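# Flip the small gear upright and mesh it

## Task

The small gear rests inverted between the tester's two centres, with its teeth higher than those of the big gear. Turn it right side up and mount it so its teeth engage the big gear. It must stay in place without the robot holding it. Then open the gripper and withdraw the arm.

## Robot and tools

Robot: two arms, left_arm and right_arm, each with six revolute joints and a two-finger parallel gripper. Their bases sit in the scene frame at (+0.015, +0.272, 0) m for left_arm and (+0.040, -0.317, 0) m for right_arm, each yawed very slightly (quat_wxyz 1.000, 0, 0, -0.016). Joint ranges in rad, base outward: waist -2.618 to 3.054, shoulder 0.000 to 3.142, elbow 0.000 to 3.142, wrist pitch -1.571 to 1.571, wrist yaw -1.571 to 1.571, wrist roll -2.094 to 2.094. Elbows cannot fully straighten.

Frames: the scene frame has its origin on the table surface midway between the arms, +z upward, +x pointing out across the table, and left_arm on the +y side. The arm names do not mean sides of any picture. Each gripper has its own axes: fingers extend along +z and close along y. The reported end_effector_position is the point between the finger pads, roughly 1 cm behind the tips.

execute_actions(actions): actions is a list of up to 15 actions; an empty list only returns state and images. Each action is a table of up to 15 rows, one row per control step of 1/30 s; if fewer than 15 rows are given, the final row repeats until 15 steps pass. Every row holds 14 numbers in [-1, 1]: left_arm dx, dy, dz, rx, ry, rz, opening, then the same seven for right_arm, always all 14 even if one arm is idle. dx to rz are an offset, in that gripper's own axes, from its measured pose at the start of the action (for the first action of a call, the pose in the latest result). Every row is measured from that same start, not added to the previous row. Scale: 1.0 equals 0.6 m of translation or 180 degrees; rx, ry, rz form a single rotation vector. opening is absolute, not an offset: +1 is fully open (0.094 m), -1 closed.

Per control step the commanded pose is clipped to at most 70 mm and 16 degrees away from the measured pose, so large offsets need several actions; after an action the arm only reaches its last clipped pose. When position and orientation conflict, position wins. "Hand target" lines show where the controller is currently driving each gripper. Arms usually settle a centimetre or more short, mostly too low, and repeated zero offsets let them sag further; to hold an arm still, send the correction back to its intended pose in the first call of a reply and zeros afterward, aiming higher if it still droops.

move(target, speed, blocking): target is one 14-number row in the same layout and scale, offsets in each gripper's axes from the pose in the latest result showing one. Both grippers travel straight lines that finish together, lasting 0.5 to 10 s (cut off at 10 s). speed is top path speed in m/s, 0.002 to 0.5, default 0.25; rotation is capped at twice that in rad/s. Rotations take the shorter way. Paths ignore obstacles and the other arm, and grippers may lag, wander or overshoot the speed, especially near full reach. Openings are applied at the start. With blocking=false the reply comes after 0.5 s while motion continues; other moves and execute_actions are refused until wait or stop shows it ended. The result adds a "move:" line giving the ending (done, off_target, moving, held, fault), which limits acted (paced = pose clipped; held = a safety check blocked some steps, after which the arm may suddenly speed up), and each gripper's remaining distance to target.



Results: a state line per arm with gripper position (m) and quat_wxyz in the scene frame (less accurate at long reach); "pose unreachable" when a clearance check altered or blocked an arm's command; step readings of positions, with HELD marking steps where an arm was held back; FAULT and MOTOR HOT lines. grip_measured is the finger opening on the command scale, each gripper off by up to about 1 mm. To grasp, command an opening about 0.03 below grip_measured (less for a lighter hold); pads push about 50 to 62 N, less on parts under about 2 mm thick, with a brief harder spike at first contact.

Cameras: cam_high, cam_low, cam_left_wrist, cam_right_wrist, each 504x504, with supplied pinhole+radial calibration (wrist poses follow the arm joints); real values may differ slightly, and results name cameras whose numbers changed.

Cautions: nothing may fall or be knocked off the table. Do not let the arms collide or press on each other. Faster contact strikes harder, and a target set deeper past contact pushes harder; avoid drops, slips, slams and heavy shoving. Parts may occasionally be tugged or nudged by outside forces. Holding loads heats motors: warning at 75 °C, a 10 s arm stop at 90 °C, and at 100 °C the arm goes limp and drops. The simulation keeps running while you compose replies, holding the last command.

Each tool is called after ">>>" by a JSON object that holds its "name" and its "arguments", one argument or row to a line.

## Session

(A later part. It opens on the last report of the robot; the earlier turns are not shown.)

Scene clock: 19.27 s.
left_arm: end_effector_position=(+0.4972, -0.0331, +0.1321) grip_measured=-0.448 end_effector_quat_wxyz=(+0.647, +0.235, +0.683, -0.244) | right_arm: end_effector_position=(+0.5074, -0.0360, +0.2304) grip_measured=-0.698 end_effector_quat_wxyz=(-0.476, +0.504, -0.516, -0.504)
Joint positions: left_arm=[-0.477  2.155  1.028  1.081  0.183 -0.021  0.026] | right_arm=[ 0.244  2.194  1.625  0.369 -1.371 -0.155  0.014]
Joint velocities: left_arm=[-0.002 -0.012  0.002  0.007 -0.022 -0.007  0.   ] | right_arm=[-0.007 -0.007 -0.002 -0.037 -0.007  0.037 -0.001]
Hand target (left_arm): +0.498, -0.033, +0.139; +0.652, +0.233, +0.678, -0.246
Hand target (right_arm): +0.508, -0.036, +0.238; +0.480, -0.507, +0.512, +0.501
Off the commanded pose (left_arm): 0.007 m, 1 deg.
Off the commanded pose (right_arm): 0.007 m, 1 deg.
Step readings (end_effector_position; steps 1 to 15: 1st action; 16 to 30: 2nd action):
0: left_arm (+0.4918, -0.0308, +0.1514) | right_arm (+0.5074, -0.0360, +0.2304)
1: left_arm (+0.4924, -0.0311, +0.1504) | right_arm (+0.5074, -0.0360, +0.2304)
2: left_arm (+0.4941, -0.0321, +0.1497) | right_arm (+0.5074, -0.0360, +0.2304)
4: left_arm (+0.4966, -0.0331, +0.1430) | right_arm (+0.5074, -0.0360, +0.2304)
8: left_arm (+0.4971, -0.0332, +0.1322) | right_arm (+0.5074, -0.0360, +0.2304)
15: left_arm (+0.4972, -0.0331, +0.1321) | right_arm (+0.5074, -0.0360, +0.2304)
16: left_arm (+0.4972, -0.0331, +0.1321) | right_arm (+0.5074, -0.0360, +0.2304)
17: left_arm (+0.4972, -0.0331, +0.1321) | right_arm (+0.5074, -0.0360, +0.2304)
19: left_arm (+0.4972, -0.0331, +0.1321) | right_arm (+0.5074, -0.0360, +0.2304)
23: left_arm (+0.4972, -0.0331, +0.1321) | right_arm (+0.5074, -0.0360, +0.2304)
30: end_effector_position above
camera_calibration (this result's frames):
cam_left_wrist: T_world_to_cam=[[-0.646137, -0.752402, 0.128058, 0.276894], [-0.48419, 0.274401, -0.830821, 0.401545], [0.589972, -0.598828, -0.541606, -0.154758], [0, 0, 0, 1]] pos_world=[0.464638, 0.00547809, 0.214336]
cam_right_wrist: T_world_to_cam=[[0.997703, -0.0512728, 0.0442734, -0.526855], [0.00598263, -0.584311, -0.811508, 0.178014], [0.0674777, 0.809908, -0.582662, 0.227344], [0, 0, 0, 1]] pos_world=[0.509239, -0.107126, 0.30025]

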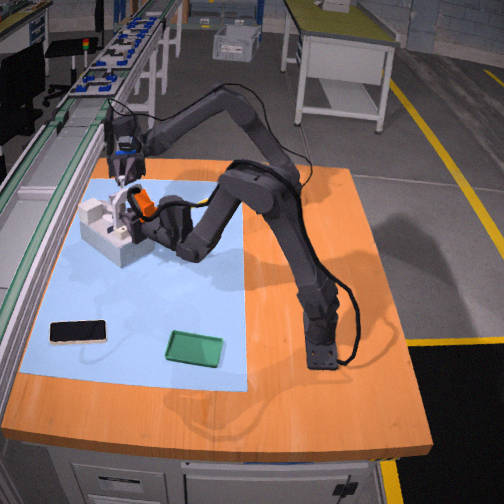

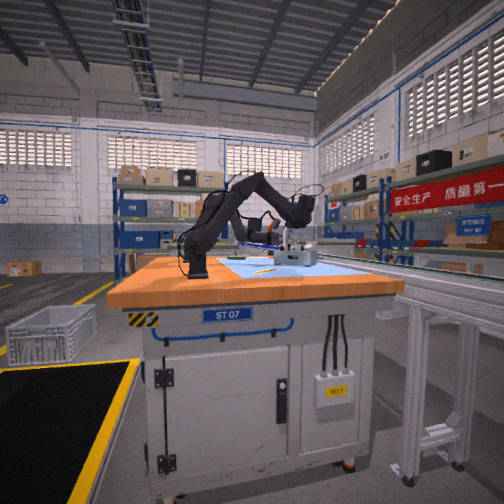

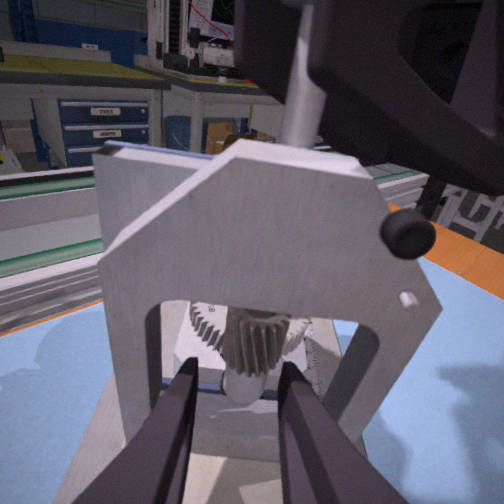

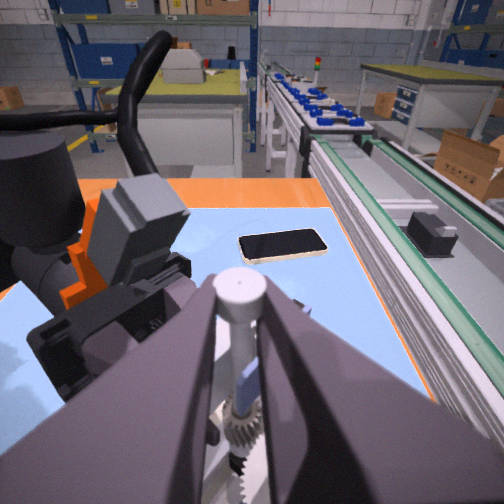

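>>> {"name": "execute_actions", "arguments": {
  "actions": [
    [[-0.018,-0.012,0.02,0,-0.005,0,-0.45,-0.012,0,0.0,0,0,-0.005,-0.8]],
    [[-0.012,0,0.0,0,-0.005,0,-0.45,-0.012,0.0,0.0,0,0,-0.005,-0.8]]
  ]
}}

Scene clock: 20.40 s.
left_arm: end_effector_position=(+0.4993, -0.0402, +0.1387) grip_measured=-0.448 end_effector_quat_wxyz=(+0.650, +0.234, +0.681, -0.244) | right_arm: end_effector_position=(+0.5074, -0.0360, +0.2304) grip_measured=-0.698 end_effector_quat_wxyz=(-0.476, +0.504, -0.515, -0.504)
Joint positions: left_arm=[-0.49   2.155  1.055  1.063  0.168 -0.022  0.026] | right_arm=[ 0.244  2.194  1.625  0.369 -1.371 -0.156  0.014]
Joint velocities: left_arm=[-0.002 -0.012  0.007 -0.007 -0.007 -0.007 -0.001] | right_arm=[-0.017 -0.007  0.002 -0.037 -0.095 -0.125 -0.   ]
Hand target (left_arm): +0.500, -0.040, +0.146; +0.655, +0.232, +0.675, -0.246
Hand target (right_arm): +0.508, -0.036, +0.238; +0.480, -0.508, +0.511, +0.500
Off the commanded pose (left_arm): 0.007 m, 1 deg.
Off the commanded pose (right_arm): 0.007 m, 1 deg.
Step readings (end_effector_position; steps 1 to 15: 1st action; 16 to 30: 2nd action):
0: left_arm (+0.4972, -0.0331, +0.1321) | right_arm (+0.5074, -0.0360, +0.2304)
1: left_arm (+0.4976, -0.0334, +0.1325) | right_arm (+0.5074, -0.0360, +0.2304)
2: left_arm (+0.4984, -0.0342, +0.1332) | right_arm (+0.5074, -0.0360, +0.2304)
4: left_arm (+0.4991, -0.0371, +0.1363) | right_arm (+0.5074, -0.0360, +0.2304)
8: left_arm (+0.4990, -0.0407, +0.1400) | right_arm (+0.5074, -0.0360, +0.2304)
15: left_arm (+0.4993, -0.0402, +0.1387) | right_arm (+0.5074, -0.0360, +0.2304)
16: left_arm (+0.4993, -0.0402, +0.1387) | right_arm (+0.5074, -0.0360, +0.2304)
17: left_arm (+0.4993, -0.0402, +0.1387) | right_arm (+0.5074, -0.0360, +0.2304)
19: left_arm (+0.4993, -0.0402, +0.1387) | right_arm (+0.5074, -0.0360, +0.2304)
23: left_arm (+0.4993, -0.0402, +0.1387) | right_arm (+0.5074, -0.0360, +0.2304)
30: end_effector_position above
camera_calibration (this result's frames):
cam_left_wrist: T_world_to_cam=[[-0.646291, -0.752598, 0.126112, 0.272437], [-0.477825, 0.27027, -0.835845, 0.407388], [0.594971, -0.600459, -0.534283, -0.160273], [0, 0, 0, 1]] pos_world=[0.466092, -0.00130636, 0.220525]
cam_right_wrist: T_world_to_cam=[[0.99767, -0.0512434, 0.0450332, -0.527012], [0.00661876, -0.5843, -0.811511, 0.177692], [0.0678975, 0.809918, -0.5826, 0.227117], [0, 0, 0, 1]] pos_world=[0.509188, -0.107126, 0.30025]

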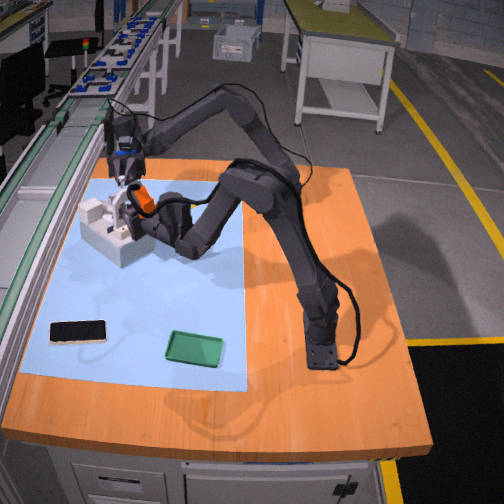

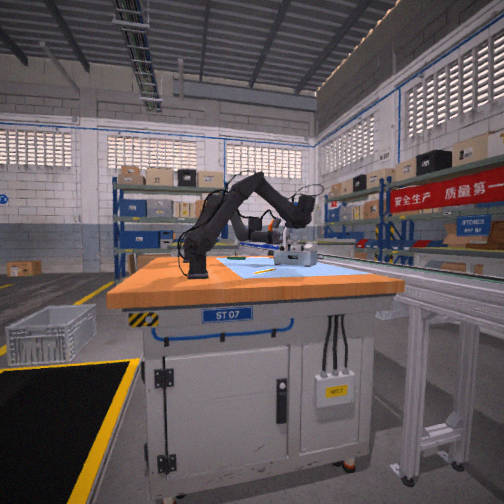

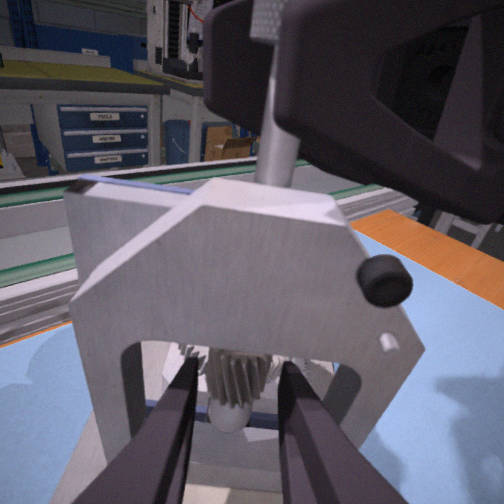

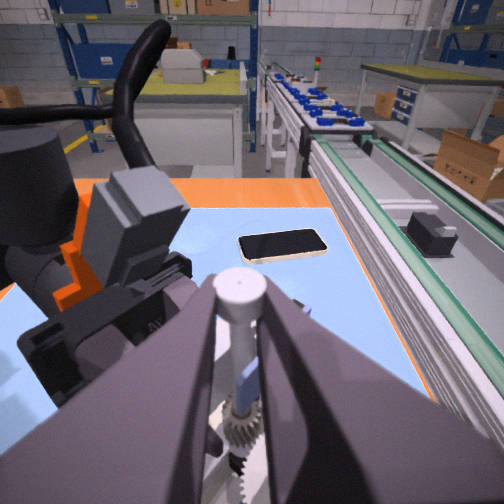

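>>> {"name": "execute_actions", "arguments": {
  "actions": [
    [[-0.006,0,0.02,0,-0.005,0,-0.45,-0.012,0,0.0,0,0,-0.005,-0.8]],
    [[-0.01,0,0.02,0,-0.005,0,-0.45,-0.012,0.0,0.0,0,0,-0.005,-0.8]],
    [[-0.012,0,0.0,0,-0.005,0,-0.45,-0.012,0.0,0.0,0,0,-0.005,-0.8]]
  ]
}}

Scene clock: 22.03 s.
left_arm: end_effector_position=(+0.5082, -0.0471, +0.1359) grip_measured=-0.448 end_effector_quat_wxyz=(+0.652, +0.236, +0.677, -0.247) | right_arm: end_effector_position=(+0.5075, -0.0360, +0.2304) grip_measured=-0.698 end_effector_quat_wxyz=(-0.476, +0.504, -0.516, -0.504)
Joint positions: left_arm=[-0.491  2.198  1.108  1.061  0.174 -0.022  0.026] | right_arm=[ 0.244  2.194  1.625  0.369 -1.371 -0.156  0.014]
Joint velocities: left_arm=[-0.017 -0.007  0.012 -0.022  0.007 -0.037  0.001] | right_arm=[-0.012 -0.012  0.012  0.022 -0.007  0.095 -0.   ]
Hand target (left_arm): +0.509, -0.047, +0.143; +0.657, +0.234, +0.672, -0.249
Hand target (right_arm): +0.508, -0.036, +0.238; +0.480, -0.508, +0.511, +0.500
Off the commanded pose (left_arm): 0.007 m, 1 deg.
Off the commanded pose (right_arm): 0.007 m, 1 deg.
Step readings (end_effector_position; steps 1 to 15: 1st action; 16 to 30: 2nd action; 31 to 45: 3rd action):
0: left_arm (+0.4993, -0.0402, +0.1387) | right_arm (+0.5074, -0.0360, +0.2304)
1: left_arm (+0.4999, -0.0406, +0.1385) | right_arm (+0.5074, -0.0360, +0.2304)
2: left_arm (+0.5015, -0.0415, +0.1387) | right_arm (+0.5074, -0.0360, +0.2304)
4: left_arm (+0.5039, -0.0429, +0.1376) | right_arm (+0.5074, -0.0360, +0.2304)
8: left_arm (+0.5046, -0.0433, +0.1352) | right_arm (+0.5074, -0.0360, +0.2304)
15: left_arm (+0.5046, -0.0433, +0.1349) | right_arm (+0.5074, -0.0360, +0.2304)
16: left_arm (+0.5051, -0.0436, +0.1350) | right_arm (+0.5074, -0.0360, +0.2304)
17: left_arm (+0.5067, -0.0445, +0.1355) | right_arm (+0.5074, -0.0360, +0.2304)
19: left_arm (+0.5085, -0.0461, +0.1358) | right_arm (+0.5075, -0.0360, +0.2304)
23: left_arm (+0.5084, -0.0470, +0.1359) | right_arm (+0.5075, -0.0360, +0.2304)
30: left_arm (+0.5084, -0.0470, +0.1359) | right_arm (+0.5075, -0.0360, +0.2304)
31: left_arm (+0.5083, -0.0471, +0.1359) | right_arm (+0.5075, -0.0360, +0.2304)
32: left_arm (+0.5082, -0.0471, +0.1359) | right_arm (+0.5075, -0.0360, +0.2304)
34: left_arm (+0.5082, -0.0471, +0.1359) | right_arm (+0.5075, -0.0360, +0.2304)
38: left_arm (+0.5082, -0.0471, +0.1359) | right_arm (+0.5075, -0.0360, +0.2304)
45: end_effector_position above
camera_calibration (this result's frames):
cam_left_wrist: T_world_to_cam=[[-0.652256, -0.747641, 0.124876, 0.276808], [-0.470517, 0.270184, -0.840008, 0.407945], [0.594285, -0.606657, -0.528007, -0.17206], [0, 0, 0, 1]] pos_world=[0.474748, -0.00764818, 0.217262]
cam_right_wrist: T_world_to_cam=[[0.997651, -0.0515947, 0.0450651, -0.527079], [0.00642884, -0.584423, -0.811424, 0.17772], [0.0682023, 0.809807, -0.582718, 0.226951], [0, 0, 0, 1]] pos_world=[0.509219, -0.107118, 0.300208]

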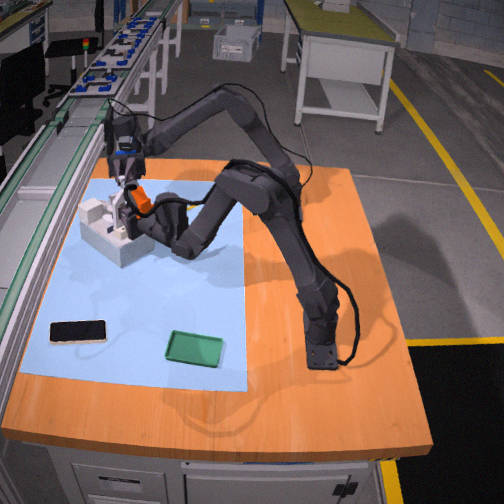

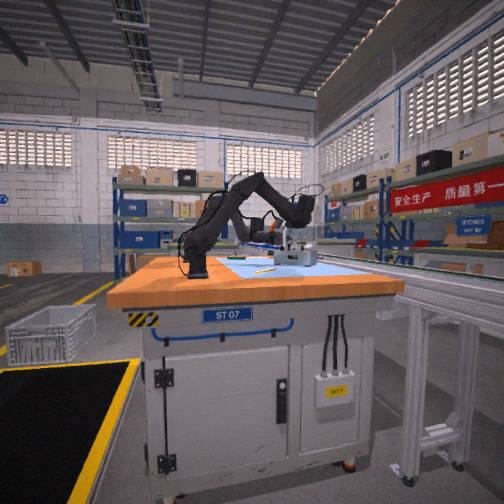

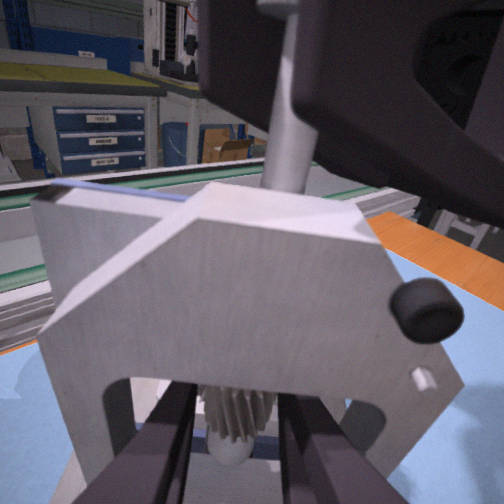

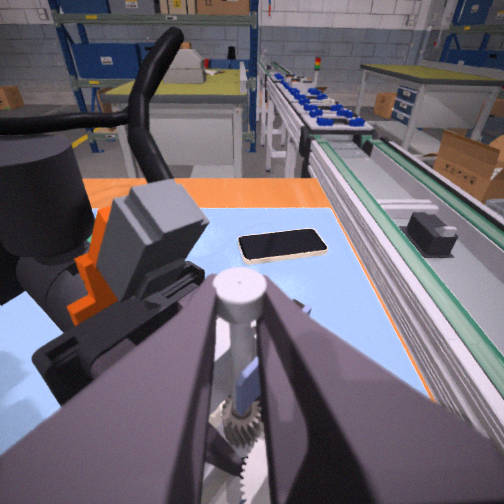

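>>> {"name": "execute_actions", "arguments": {
  "actions": [
    [[-0.012,0,0.03,0,-0.005,0,-0.55,-0.012,0,0.0,0,0,-0.005,-0.8]],
    [[-0.012,0,0.03,0,-0.005,0,-0.55,-0.012,0.0,0.0,0,0,-0.005,-0.8]]
  ]
}}

Scene clock: 23.27 s.
left_arm: end_effector_position=(+0.5147, -0.0532, +0.1361) grip_measured=-0.547 end_effector_quat_wxyz=(+0.652, +0.239, +0.674, -0.252) | right_arm: end_effector_position=(+0.5076, -0.0360, +0.2304) grip_measured=-0.698 end_effector_quat_wxyz=(-0.476, +0.504, -0.515, -0.504)
Joint positions: left_arm=[-0.491  2.225  1.153  1.049  0.186 -0.022  0.021] | right_arm=[ 0.244  2.194  1.625  0.369 -1.37  -0.157  0.014]
Joint velocities: left_arm=[ 0.002 -0.012 -0.012 -0.095  0.022 -0.007  0.   ] | right_arm=[-0.002  0.012  0.002  0.007  0.037  0.022  0.   ]
Hand target (left_arm): +0.526, -0.063, +0.144; +0.658, +0.236, +0.669, -0.252
Hand target (right_arm): +0.508, -0.036, +0.238; +0.480, -0.508, +0.511, +0.500
Off the commanded pose (left_arm): 0.019 m, 1 deg.
Off the commanded pose (right_arm): 0.007 m, 1 deg.
Step readings (end_effector_position; steps 1 to 15: 1st action; 16 to 30: 2nd action):
0: left_arm (+0.5082, -0.0471, +0.1359) | right_arm (+0.5075, -0.0360, +0.2304)
1: left_arm (+0.5089, -0.0479, +0.1360) | right_arm (+0.5075, -0.0360, +0.2304)
2: left_arm (+0.5110, -0.0491, +0.1361) | right_arm (+0.5075, -0.0360, +0.2304)
4: left_arm (+0.5140, -0.0516, +0.1362) | right_arm (+0.5075, -0.0360, +0.2304)
8: left_arm (+0.5146, -0.0524, +0.1364) | right_arm (+0.5075, -0.0360, +0.2304)
15: left_arm (+0.5146, -0.0524, +0.1364) | right_arm (+0.5075, -0.0360, +0.2304)
16: left_arm (+0.5149, -0.0528, +0.1363) | right_arm (+0.5076, -0.0360, +0.2304)
17: left_arm (+0.5148, -0.0531, +0.1361) | right_arm (+0.5076, -0.0360, +0.2304)
19: left_arm (+0.5147, -0.0532, +0.1361) | right_arm (+0.5076, -0.0360, +0.2304)
23: left_arm (+0.5147, -0.0532, +0.1361) | right_arm (+0.5076, -0.0360, +0.2304)
30: end_effector_position above
camera_calibration (this result's frames):
cam_left_wrist: T_world_to_cam=[[-0.661611, -0.739401, 0.124728, 0.281676], [-0.463411, 0.272414, -0.843232, 0.409725], [0.58951, -0.615692, -0.522879, -0.178168], [0, 0, 0, 1]] pos_world=[0.481262, -0.0130398, 0.2172]
cam_right_wrist: T_world_to_cam=[[0.997598, -0.0519348, 0.0458447, -0.52731], [0.00685952, -0.584475, -0.811383, 0.177479], [0.0689341, 0.809748, -0.582714, 0.226564], [0, 0, 0, 1]] pos_world=[0.509207, -0.107113, 0.3002]

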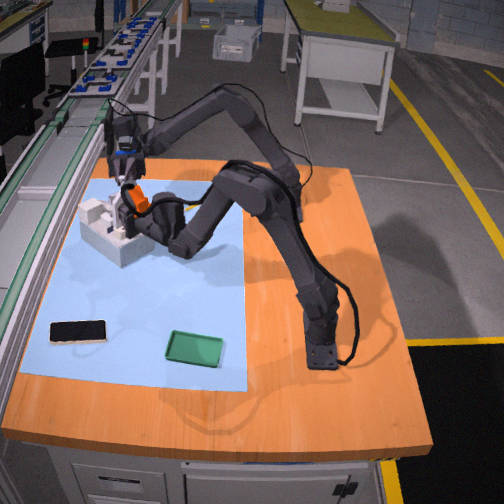

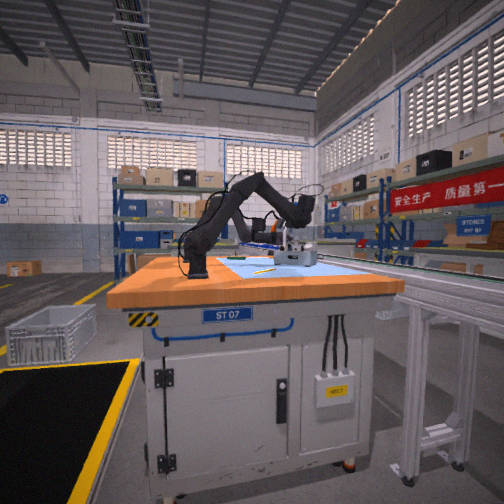

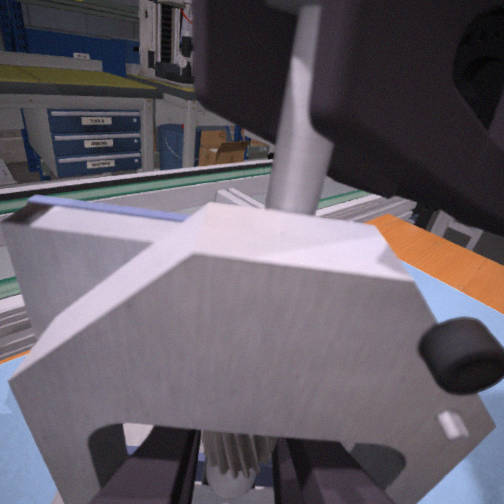

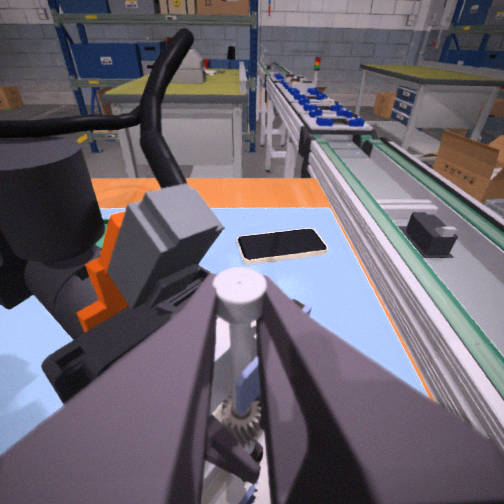

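Carriage pushed back. Grip gear and pull the knob.

>>> {"name": "execute_actions", "arguments": {
  "actions": [
    [[-0.012,0,0.015,0,-0.005,0,-0.78,-0.012,0,0.0,0,0,-0.005,-0.8]],
    [[-0.012,0,0.015,0,-0.005,0,-0.78,-0.045,0.0,0.0,0,-0.01,-0.005,-0.8]],
    [[-0.012,0,0.015,0,-0.005,0,-0.78,-0.055,0.0,0.0,0,-0.01,-0.005,-0.8]]
  ]
}}

Scene clock: 24.97 s.
left_arm: end_effector_position=(+0.5144, -0.0535, +0.1363) grip_measured=-0.617 end_effector_quat_wxyz=(+0.652, +0.240, +0.673, -0.253) | right_arm: end_effector_position=(+0.5071, -0.0358, +0.2373) grip_measured=-0.698 end_effector_quat_wxyz=(-0.468, +0.493, -0.520, -0.518)
Joint positions: left_arm=[-0.49   2.225  1.153  1.05   0.189 -0.023  0.018] | right_arm=[ 0.244  2.194  1.625  0.434 -1.38  -0.056  0.014]
Joint velocities: left_arm=[ 0.002  0.002  0.002  0.007 -0.037  0.007 -0.   ] | right_arm=[ 0.037  0.002 -0.012  0.066  0.037  0.007 -0.   ]
Hand target (left_arm): +0.521, -0.059, +0.144; +0.657, +0.238, +0.668, -0.255
Hand target (right_arm): +0.508, -0.035, +0.268; +0.482, -0.496, +0.508, +0.514
Off the commanded pose (left_arm): 0.012 m, 1 deg.
Off the commanded pose (right_arm): 0.031 m, 2 deg.
Step readings (end_effector_position; steps 1 to 15: 1st action; 16 to 30: 2nd action; 31 to 45: 3rd action):
0: left_arm (+0.5147, -0.0532, +0.1361) | right_arm (+0.5076, -0.0360, +0.2304)
1: left_arm (+0.5145, -0.0533, +0.1362) | right_arm (+0.5076, -0.0360, +0.2304)
2: left_arm (+0.5144, -0.0535, +0.1363) | right_arm (+0.5076, -0.0360, +0.2304)
4: left_arm (+0.5144, -0.0535, +0.1363) | right_arm (+0.5076, -0.0360, +0.2304)
8: left_arm (+0.5144, -0.0535, +0.1363) | right_arm (+0.5076, -0.0360, +0.2304)
15: left_arm (+0.5144, -0.0535, +0.1363) | right_arm (+0.5076, -0.0360, +0.2304)
16: left_arm (+0.5144, -0.0535, +0.1363) | right_arm (+0.5076, -0.0360, +0.2307)
17: left_arm (+0.5144, -0.0535, +0.1363) | right_arm (+0.5075, -0.0360, +0.2312)
19: left_arm (+0.5144, -0.0535, +0.1363) | right_arm (+0.5075, -0.0360, +0.2319)
23: left_arm (+0.5144, -0.0535, +0.1363) | right_arm (+0.5074, -0.0359, +0.2333)
30: left_arm (+0.5144, -0.0535, +0.1363) | right_arm (+0.5073, -0.0359, +0.2351)
31: left_arm (+0.5144, -0.0535, +0.1363) | right_arm (+0.5072, -0.0359, +0.2352)
32: left_arm (+0.5144, -0.0535, +0.1363) | right_arm (+0.5072, -0.0359, +0.2352)
34: left_arm (+0.5144, -0.0535, +0.1363) | right_arm (+0.5071, -0.0359, +0.2354)
38: left_arm (+0.5144, -0.0535, +0.1363) | right_arm (+0.5071, -0.0359, +0.2363)
45: end_effector_position above
camera_calibration (this result's frames):
cam_left_wrist: T_world_to_cam=[[-0.663623, -0.737547, 0.125016, 0.282431], [-0.462367, 0.27303, -0.843606, 0.409387], [0.588066, -0.61764, -0.522206, -0.177525], [0, 0, 0, 1]] pos_world=[0.481112, -0.0131155, 0.217348]
cam_right_wrist: T_world_to_cam=[[0.998891, -0.0465736, 0.00691632, -0.51836], [-0.021084, -0.573785, -0.818735, 0.199573], [0.0420999, 0.817681, -0.57413, 0.242341], [0, 0, 0, 1]] pos_world=[0.51179, -0.107788, 0.306118]

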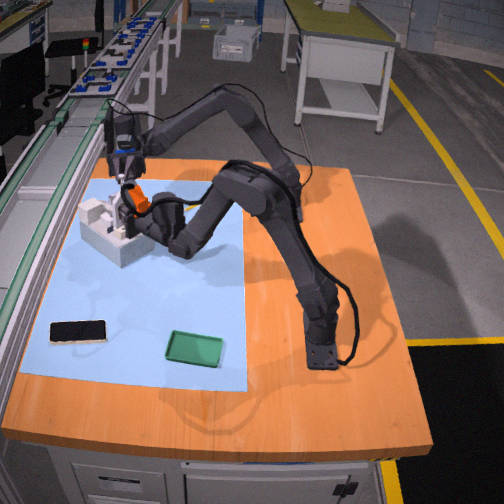

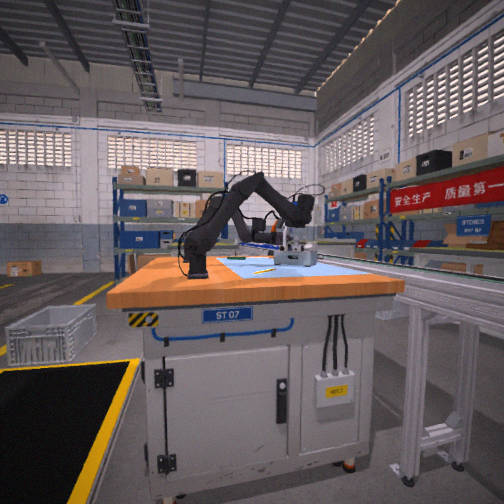

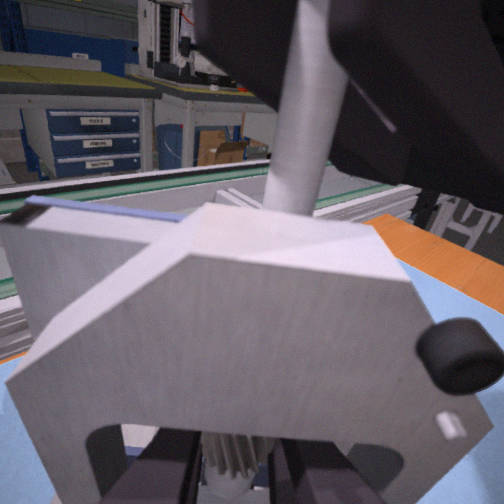

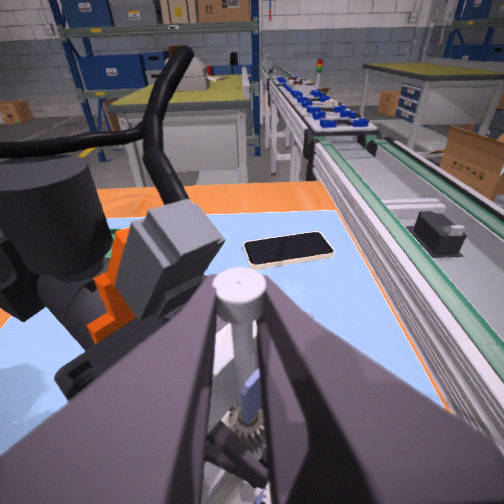

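Rising. Continue.

>>> {"name": "execute_actions", "arguments": {
  "actions": [
    [[-0.012,0,0.01,0,-0.005,0,-0.78,-0.06,0,0.0,0,-0.01,-0.015,-0.8]],
    [[-0.012,0,0.01,0,-0.005,0,-0.78,-0.06,0.0,0.0,0,-0.01,-0.015,-0.8]],
    [[-0.012,0,0.01,0,-0.005,0,-0.78,-0.06,0.0,0.0,0,-0.01,-0.01,-0.8]]
  ]
}}

Scene clock: 26.63 s.
left_arm: end_effector_position=(+0.5145, -0.0533, +0.1363) grip_measured=-0.617 end_effector_quat_wxyz=(+0.652, +0.240, +0.673, -0.253) | right_arm: end_effector_position=(+0.5068, -0.0357, +0.2417) grip_measured=-0.698 end_effector_quat_wxyz=(-0.467, +0.489, -0.519, -0.523)
Joint positions: left_arm=[-0.49   2.225  1.153  1.05   0.191 -0.023  0.018] | right_arm=[ 0.244  2.194  1.625  0.475 -1.384 -0.006  0.014]
Joint velocities: left_arm=[-0.002  0.002 -0.017  0.022  0.081 -0.007 -0.   ] | right_arm=[-0.002 -0.007  0.002  0.037 -0.037 -0.022 -0.001]
Hand target (left_arm): +0.519, -0.057, +0.143; +0.657, +0.238, +0.668, -0.255
Hand target (right_arm): +0.508, -0.036, +0.276; +0.482, -0.494, +0.505, +0.518
Off the commanded pose (left_arm): 0.009 m, 1 deg.
Off the commanded pose (right_arm): 0.035 m, 3 deg.
Step readings (end_effector_position; steps 1 to 15: 1st action; 16 to 30: 2nd action; 31 to 45: 3rd action):
0: left_arm (+0.5144, -0.0535, +0.1363) | right_arm (+0.5071, -0.0358, +0.2377)
1: left_arm (+0.5145, -0.0533, +0.1363) | right_arm (+0.5070, -0.0358, +0.2378)
2: left_arm (+0.5145, -0.0532, +0.1363) | right_arm (+0.5070, -0.0358, +0.2380)
4: left_arm (+0.5145, -0.0533, +0.1363) | right_arm (+0.5070, -0.0358, +0.2383)
8: left_arm (+0.5145, -0.0533, +0.1363) | right_arm (+0.5070, -0.0358, +0.2387)
15: left_arm (+0.5145, -0.0533, +0.1363) | right_arm (+0.5070, -0.0358, +0.2392)
16: left_arm (+0.5145, -0.0533, +0.1363) | right_arm (+0.5069, -0.0358, +0.2394)
17: left_arm (+0.5145, -0.0533, +0.1363) | right_arm (+0.5069, -0.0358, +0.2395)
19: left_arm (+0.5145, -0.0533, +0.1363) | right_arm (+0.5069, -0.0358, +0.2398)
23: left_arm (+0.5145, -0.0533, +0.1363) | right_arm (+0.5069, -0.0358, +0.2402)
30: left_arm (+0.5145, -0.0533, +0.1363) | right_arm (+0.5069, -0.0358, +0.2407)
31: left_arm (+0.5145, -0.0533, +0.1363) | right_arm (+0.5069, -0.0358, +0.2407)
32: left_arm (+0.5145, -0.0533, +0.1363) | right_arm (+0.5068, -0.0358, +0.2407)
34: left_arm (+0.5145, -0.0533, +0.1363) | right_arm (+0.5068, -0.0357, +0.2409)
38: left_arm (+0.5145, -0.0533, +0.1363) | right_arm (+0.5068, -0.0357, +0.2413)
45: end_effector_position above
camera_calibration (this result's frames):
cam_left_wrist: T_world_to_cam=[[-0.664183, -0.737037, 0.125049, 0.282919], [-0.462173, 0.273358, -0.843606, 0.40929], [0.587586, -0.618103, -0.522198, -0.177237], [0, 0, 0, 1]] pos_world=[0.481215, -0.0129121, 0.217348]
cam_right_wrist: T_world_to_cam=[[0.999068, -0.0431078, -0.00209154, -0.515856], [-0.0261992, -0.567256, -0.823124, 0.20709], [0.0342967, 0.822412, -0.567857, 0.247405], [0, 0, 0, 1]] pos_world=[0.512316, -0.108233, 0.309872]

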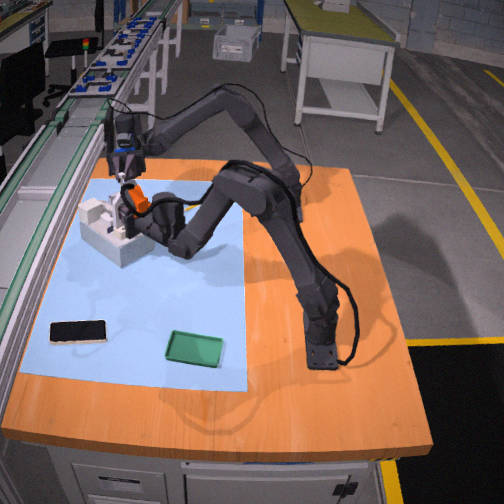

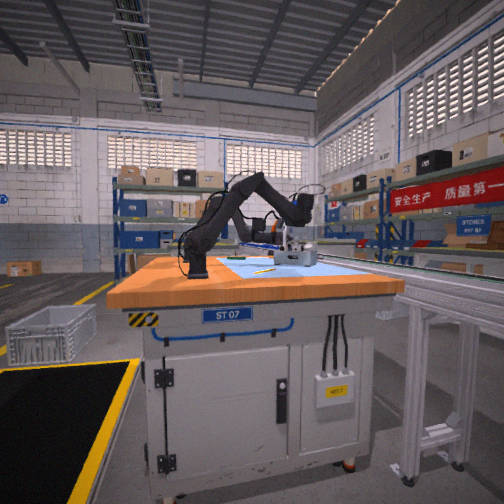

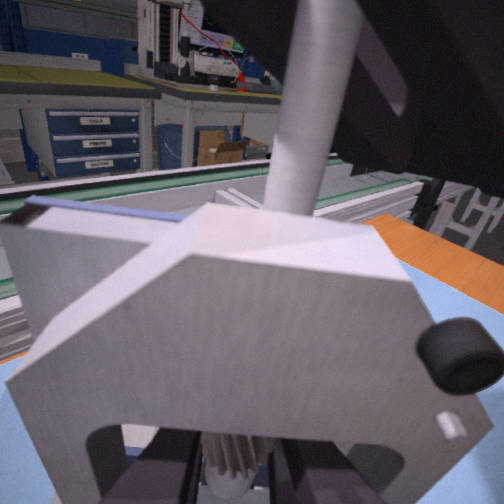

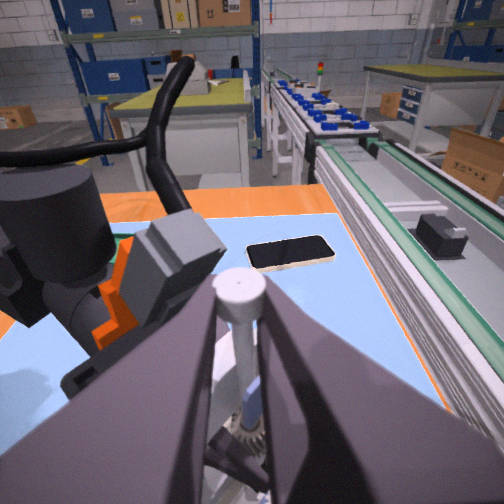

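>>> {"name": "execute_actions", "arguments": {
  "actions": [
    [[-0.028,0,0.0,0,-0.008,0,-0.78,-0.06,0,0.0,0,-0.01,-0.01,-0.8]],
    [[-0.028,0,0.0,0,-0.008,0,-0.78,-0.06,0.0,0.0,0,-0.01,-0.01,-0.8]]
  ]
}}

Scene clock: 27.87 s.
left_arm: end_effector_position=(+0.5143, -0.0529, +0.1365) grip_measured=-0.617 end_effector_quat_wxyz=(+0.652, +0.240, +0.674, -0.253) | right_arm: end_effector_position=(+0.5066, -0.0357, +0.2433) grip_measured=-0.698 end_effector_quat_wxyz=(+0.466, -0.488, +0.519, +0.525)
Joint positions: left_arm=[-0.489  2.222  1.151  1.047  0.191 -0.023  0.018] | right_arm=[ 0.244  2.194  1.625  0.491 -1.386  0.013  0.014]
Joint velocities: left_arm=[-0.007  0.002  0.002 -0.007  0.022  0.051 -0.   ] | right_arm=[0.002 0.007 0.017 0.051 0.022 0.066 0.   ]
Hand target (left_arm): +0.515, -0.053, +0.153; +0.660, +0.237, +0.665, -0.256
Hand target (right_arm): +0.508, -0.036, +0.278; +0.480, -0.491, +0.506, +0.522
Off the commanded pose (left_arm): 0.017 m, 1 deg.
Off the commanded pose (right_arm): 0.035 m, 3 deg.
Step readings (end_effector_position; steps 1 to 15: 1st action; 16 to 30: 2nd action):
0: left_arm (+0.5145, -0.0533, +0.1363) | right_arm (+0.5068, -0.0357, +0.2419)
1: left_arm (+0.5144, -0.0530, +0.1367) | right_arm (+0.5067, -0.0357, +0.2419)
2: left_arm (+0.5143, -0.0529, +0.1365) | right_arm (+0.5067, -0.0357, +0.2419)
4: left_arm (+0.5143, -0.0529, +0.1366) | right_arm (+0.5067, -0.0357, +0.2421)
8: left_arm (+0.5143, -0.0529, +0.1366) | right_arm (+0.5067, -0.0357, +0.2423)
15: left_arm (+0.5143, -0.0529, +0.1366) | right_arm (+0.5067, -0.0357, +0.2426)
16: left_arm (+0.5143, -0.0529, +0.1365) | right_arm (+0.5066, -0.0357, +0.2426)
17: left_arm (+0.5143, -0.0529, +0.1365) | right_arm (+0.5066, -0.0357, +0.2427)
19: left_arm (+0.5143, -0.0529, +0.1365) | right_arm (+0.5066, -0.0357, +0.2428)
23: left_arm (+0.5143, -0.0529, +0.1365) | right_arm (+0.5067, -0.0357, +0.2430)
30: end_effector_position above
camera_calibration (this result's frames):
cam_left_wrist: T_world_to_cam=[[-0.663736, -0.737386, 0.125366, 0.282745], [-0.463392, 0.273824, -0.842786, 0.409854], [0.58713, -0.617481, -0.523445, -0.176334], [0, 0, 0, 1]] pos_world=[0.481122, -0.0126183, 0.217671]
cam_right_wrist: T_world_to_cam=[[0.999099, -0.0418862, -0.00676659, -0.514551], [-0.0292706, -0.564974, -0.82459, 0.210404], [0.030716, 0.824045, -0.565691, 0.249641], [0, 0, 0, 1]] pos_world=[0.512578, -0.108396, 0.311235]

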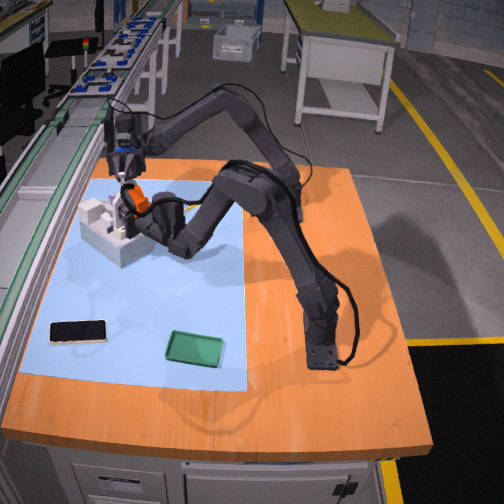

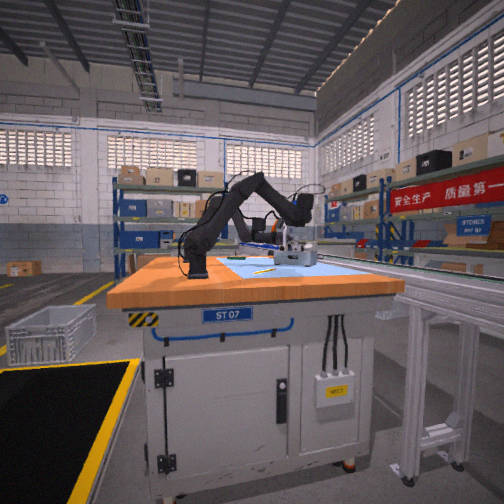

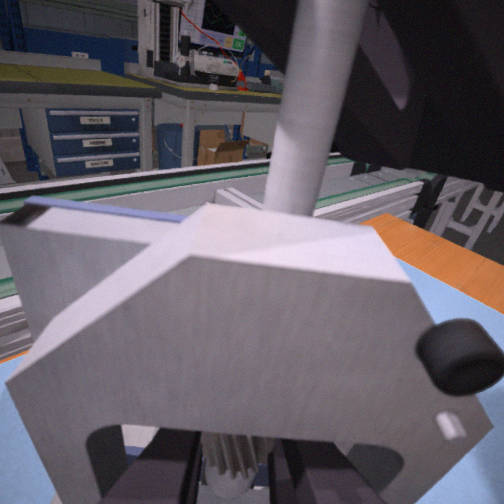

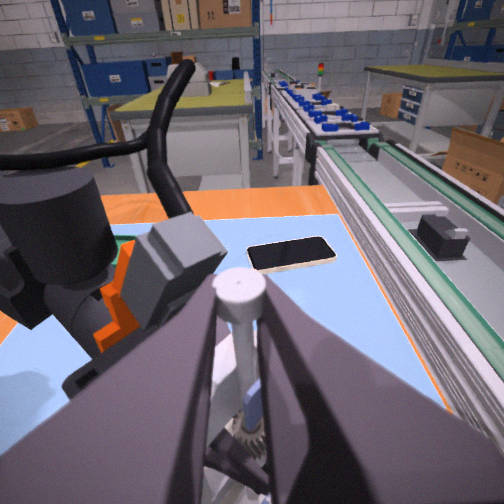

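>>> {"name": "execute_actions", "arguments": {
  "actions": [
    [[-0.03,0,-0.012,0,-0.02,0,-0.78,-0.058,0,0.0,0,-0.01,-0.01,-0.8]],
    [[-0.028,0,-0.012,0,-0.015,0,-0.78,-0.058,0.0,0.0,0,-0.01,-0.01,-0.8]]
  ]
}}

Scene clock: 29.10 s.
left_arm: end_effector_position=(+0.5073, -0.0465, +0.1359) grip_measured=-0.617 end_effector_quat_wxyz=(+0.660, +0.236, +0.667, -0.253) | right_arm: end_effector_position=(+0.5065, -0.0357, +0.2449) grip_measured=-0.698 end_effector_quat_wxyz=(+0.466, -0.487, +0.518, +0.526)
Joint positions: left_arm=[-0.487  2.216  1.101  1.114  0.186 -0.026  0.018] | right_arm=[ 0.244  2.194  1.625  0.506 -1.387  0.029  0.014]
Joint velocities: left_arm=[-0.007 -0.007 -0.007 -0.051 -0.007 -0.066  0.001] | right_arm=[-0.002 -0.007  0.002  0.022 -0.022  0.051 -0.   ]
Hand target (left_arm): +0.506, -0.044, +0.153; +0.673, +0.231, +0.652, -0.260
Hand target (right_arm): +0.508, -0.036, +0.278; +0.480, -0.490, +0.506, +0.523
Off the commanded pose (left_arm): 0.017 m, 2 deg.
Off the commanded pose (right_arm): 0.034 m, 3 deg.
Step readings (end_effector_position; steps 1 to 15: 1st action; 16 to 30: 2nd action):
0: left_arm (+0.5143, -0.0529, +0.1365) | right_arm (+0.5066, -0.0357, +0.2434)
1: left_arm (+0.5138, -0.0525, +0.1361) | right_arm (+0.5066, -0.0357, +0.2435)
2: left_arm (+0.5127, -0.0517, +0.1358) | right_arm (+0.5066, -0.0357, +0.2436)
4: left_arm (+0.5113, -0.0502, +0.1361) | right_arm (+0.5066, -0.0357, +0.2437)
8: left_arm (+0.5104, -0.0494, +0.1362) | right_arm (+0.5066, -0.0357, +0.2439)
15: left_arm (+0.5102, -0.0493, +0.1361) | right_arm (+0.5065, -0.0357, +0.2442)
16: left_arm (+0.5098, -0.0490, +0.1357) | right_arm (+0.5066, -0.0357, +0.2442)
17: left_arm (+0.5088, -0.0481, +0.1359) | right_arm (+0.5066, -0.0357, +0.2443)
19: left_arm (+0.5072, -0.0466, +0.1358) | right_arm (+0.5065, -0.0357, +0.2444)
23: left_arm (+0.5073, -0.0465, +0.1359) | right_arm (+0.5065, -0.0357, +0.2446)
30: end_effector_position above
camera_calibration (this result's frames):
cam_left_wrist: T_world_to_cam=[[-0.661156, -0.739945, 0.12391, 0.281669], [-0.449877, 0.258837, -0.85476, 0.39839], [0.600403, -0.620874, -0.504016, -0.178053], [0, 0, 0, 1]] pos_world=[0.472357, -0.00524736, 0.215885]
cam_right_wrist: T_world_to_cam=[[0.999127, -0.0409338, -0.00837021, -0.514033], [-0.0299752, -0.562723, -0.826102, 0.212492], [0.0291054, 0.825631, -0.563459, 0.250829], [0, 0, 0, 1]] pos_world=[0.512654, -0.108559, 0.312569]

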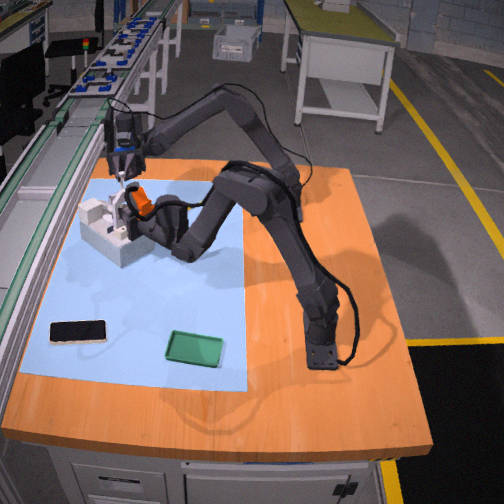

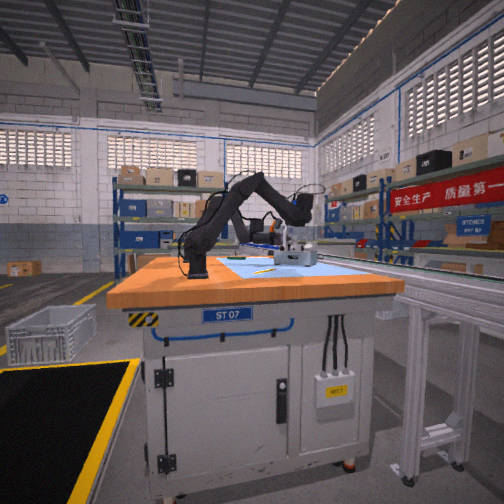

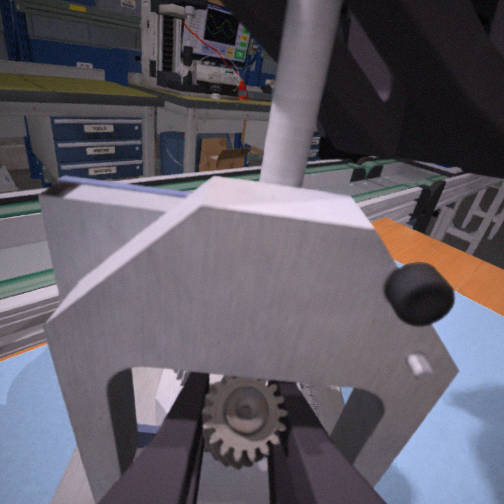

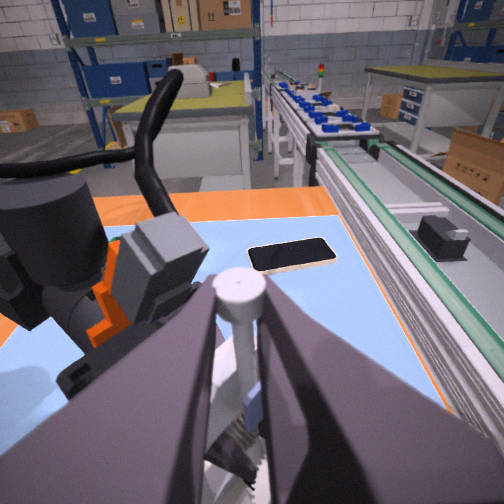

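>>> {"name": "execute_actions", "arguments": {
  "actions": [
    [[-0.038,0,-0.012,0,-0.01,0,-0.78,-0.056,0,0.0,0,-0.01,-0.01,-0.8]],
    [[-0.03,0,-0.03,0,-0.005,0,-0.78,-0.056,0.0,0.0,0,-0.01,-0.01,-0.8]],
    [[-0.02,0,-0.06,0,-0.005,0,-0.78,-0.056,0.0,0.0,0,-0.01,-0.01,-0.8]]
  ]
}}

Scene clock: 30.73 s.
left_arm: end_effector_position=(+0.4649, -0.0176, +0.1385) grip_measured=-0.641 end_effector_quat_wxyz=(+0.639, +0.238, +0.687, -0.250) | right_arm: end_effector_position=(+0.5063, -0.0354, +0.2451) grip_measured=-0.698 end_effector_quat_wxyz=(-0.465, +0.487, -0.515, -0.531)
Joint positions: left_arm=[-0.476  2.036  0.869  1.108  0.196 -0.028  0.017] | right_arm=[ 0.244  2.204  1.625  0.554 -1.396  0.069  0.014]
Joint velocities: left_arm=[ 0.012 -0.022 -0.012 -0.007 -0.066 -0.051 -0.001] | right_arm=[-0.002 -0.007 -0.002 -0.007 -0.022  0.066 -0.001]
Hand target (left_arm): +0.465, -0.013, +0.159; +0.660, +0.233, +0.668, -0.254
Hand target (right_arm): +0.507, -0.036, +0.278; +0.480, -0.490, +0.503, +0.526
Off the commanded pose (left_arm): 0.022 m, 3 deg.
Off the commanded pose (right_arm): 0.034 m, 3 deg.
Step readings (end_effector_position; steps 1 to 15: 1st action; 16 to 30: 2nd action; 31 to 45: 3rd action):
0: left_arm (+0.5073, -0.0465, +0.1359) | right_arm (+0.5065, -0.0357, +0.2449)
1: left_arm (+0.5071, -0.0463, +0.1366) | right_arm (+0.5065, -0.0357, +0.2450)
2: left_arm (+0.5072, -0.0459, +0.1366) | right_arm (+0.5065, -0.0357, +0.2451)
4: left_arm (+0.5072, -0.0458, +0.1368) | right_arm (+0.5065, -0.0357, +0.2452)
8: left_arm (+0.5048, -0.0438, +0.1400) | right_arm (+0.5065, -0.0357, +0.2450)
15: left_arm (+0.5045, -0.0438, +0.1420) | right_arm (+0.5065, -0.0356, +0.2451)
16: left_arm (+0.5031, -0.0430, +0.1422) | right_arm (+0.5065, -0.0356, +0.2450)
17: left_arm (+0.4995, -0.0409, +0.1414) | right_arm (+0.5064, -0.0356, +0.2450)
19: left_arm (+0.4937, -0.0378, +0.1422) | right_arm (+0.5064, -0.0356, +0.2452)
23: left_arm (+0.4918, -0.0368, +0.1466) | right_arm (+0.5065, -0.0356, +0.2451)
30: left_arm (+0.4917, -0.0368, +0.1472) | right_arm (+0.5064, -0.0355, +0.2451)
31: left_arm (+0.4892, -0.0349, +0.1463) | right_arm (+0.5064, -0.0355, +0.2450)
32: left_arm (+0.4823, -0.0305, +0.1436) | right_arm (+0.5064, -0.0355, +0.2450)
34: left_arm (+0.4703, -0.0224, +0.1385) | right_arm (+0.5063, -0.0355, +0.2451)
38: left_arm (+0.4650, -0.0175, +0.1354) | right_arm (+0.5063, -0.0355, +0.2451)
45: end_effector_position above
camera_calibration (this result's frames):
cam_left_wrist: T_world_to_cam=[[-0.653426, -0.744276, 0.138154, 0.269102], [-0.493983, 0.28095, -0.822829, 0.390494], [0.573598, -0.605904, -0.55124, -0.114153], [0, 0, 0, 1]] pos_world=[0.434213, 0.0214116, 0.221207]
cam_right_wrist: T_world_to_cam=[[0.999429, -0.0320418, -0.0107115, -0.513056], [-0.0267542, -0.557011, -0.830074, 0.212378], [0.0206307, 0.829887, -0.55755, 0.253766], [0, 0, 0, 1]] pos_world=[0.513209, -0.108739, 0.312281]

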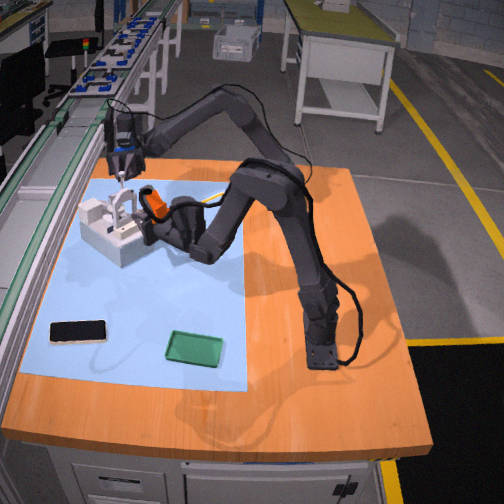

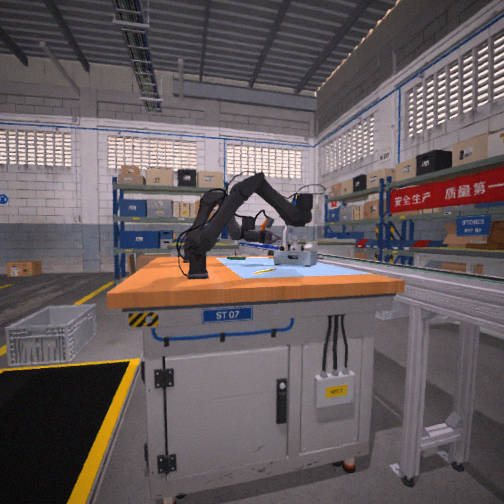

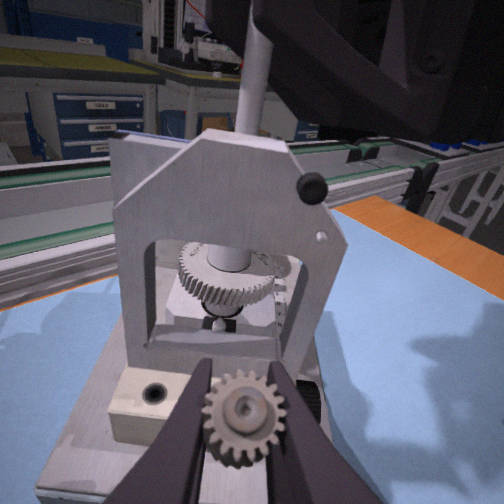

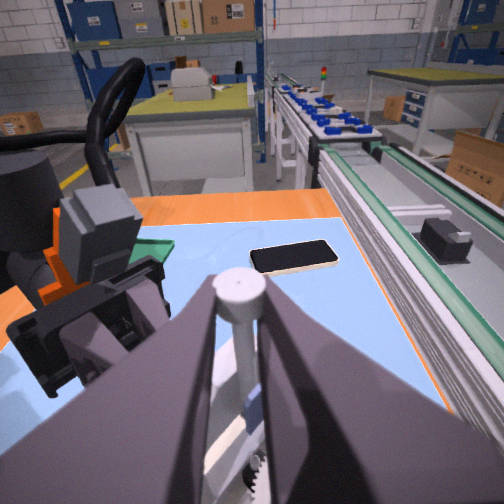

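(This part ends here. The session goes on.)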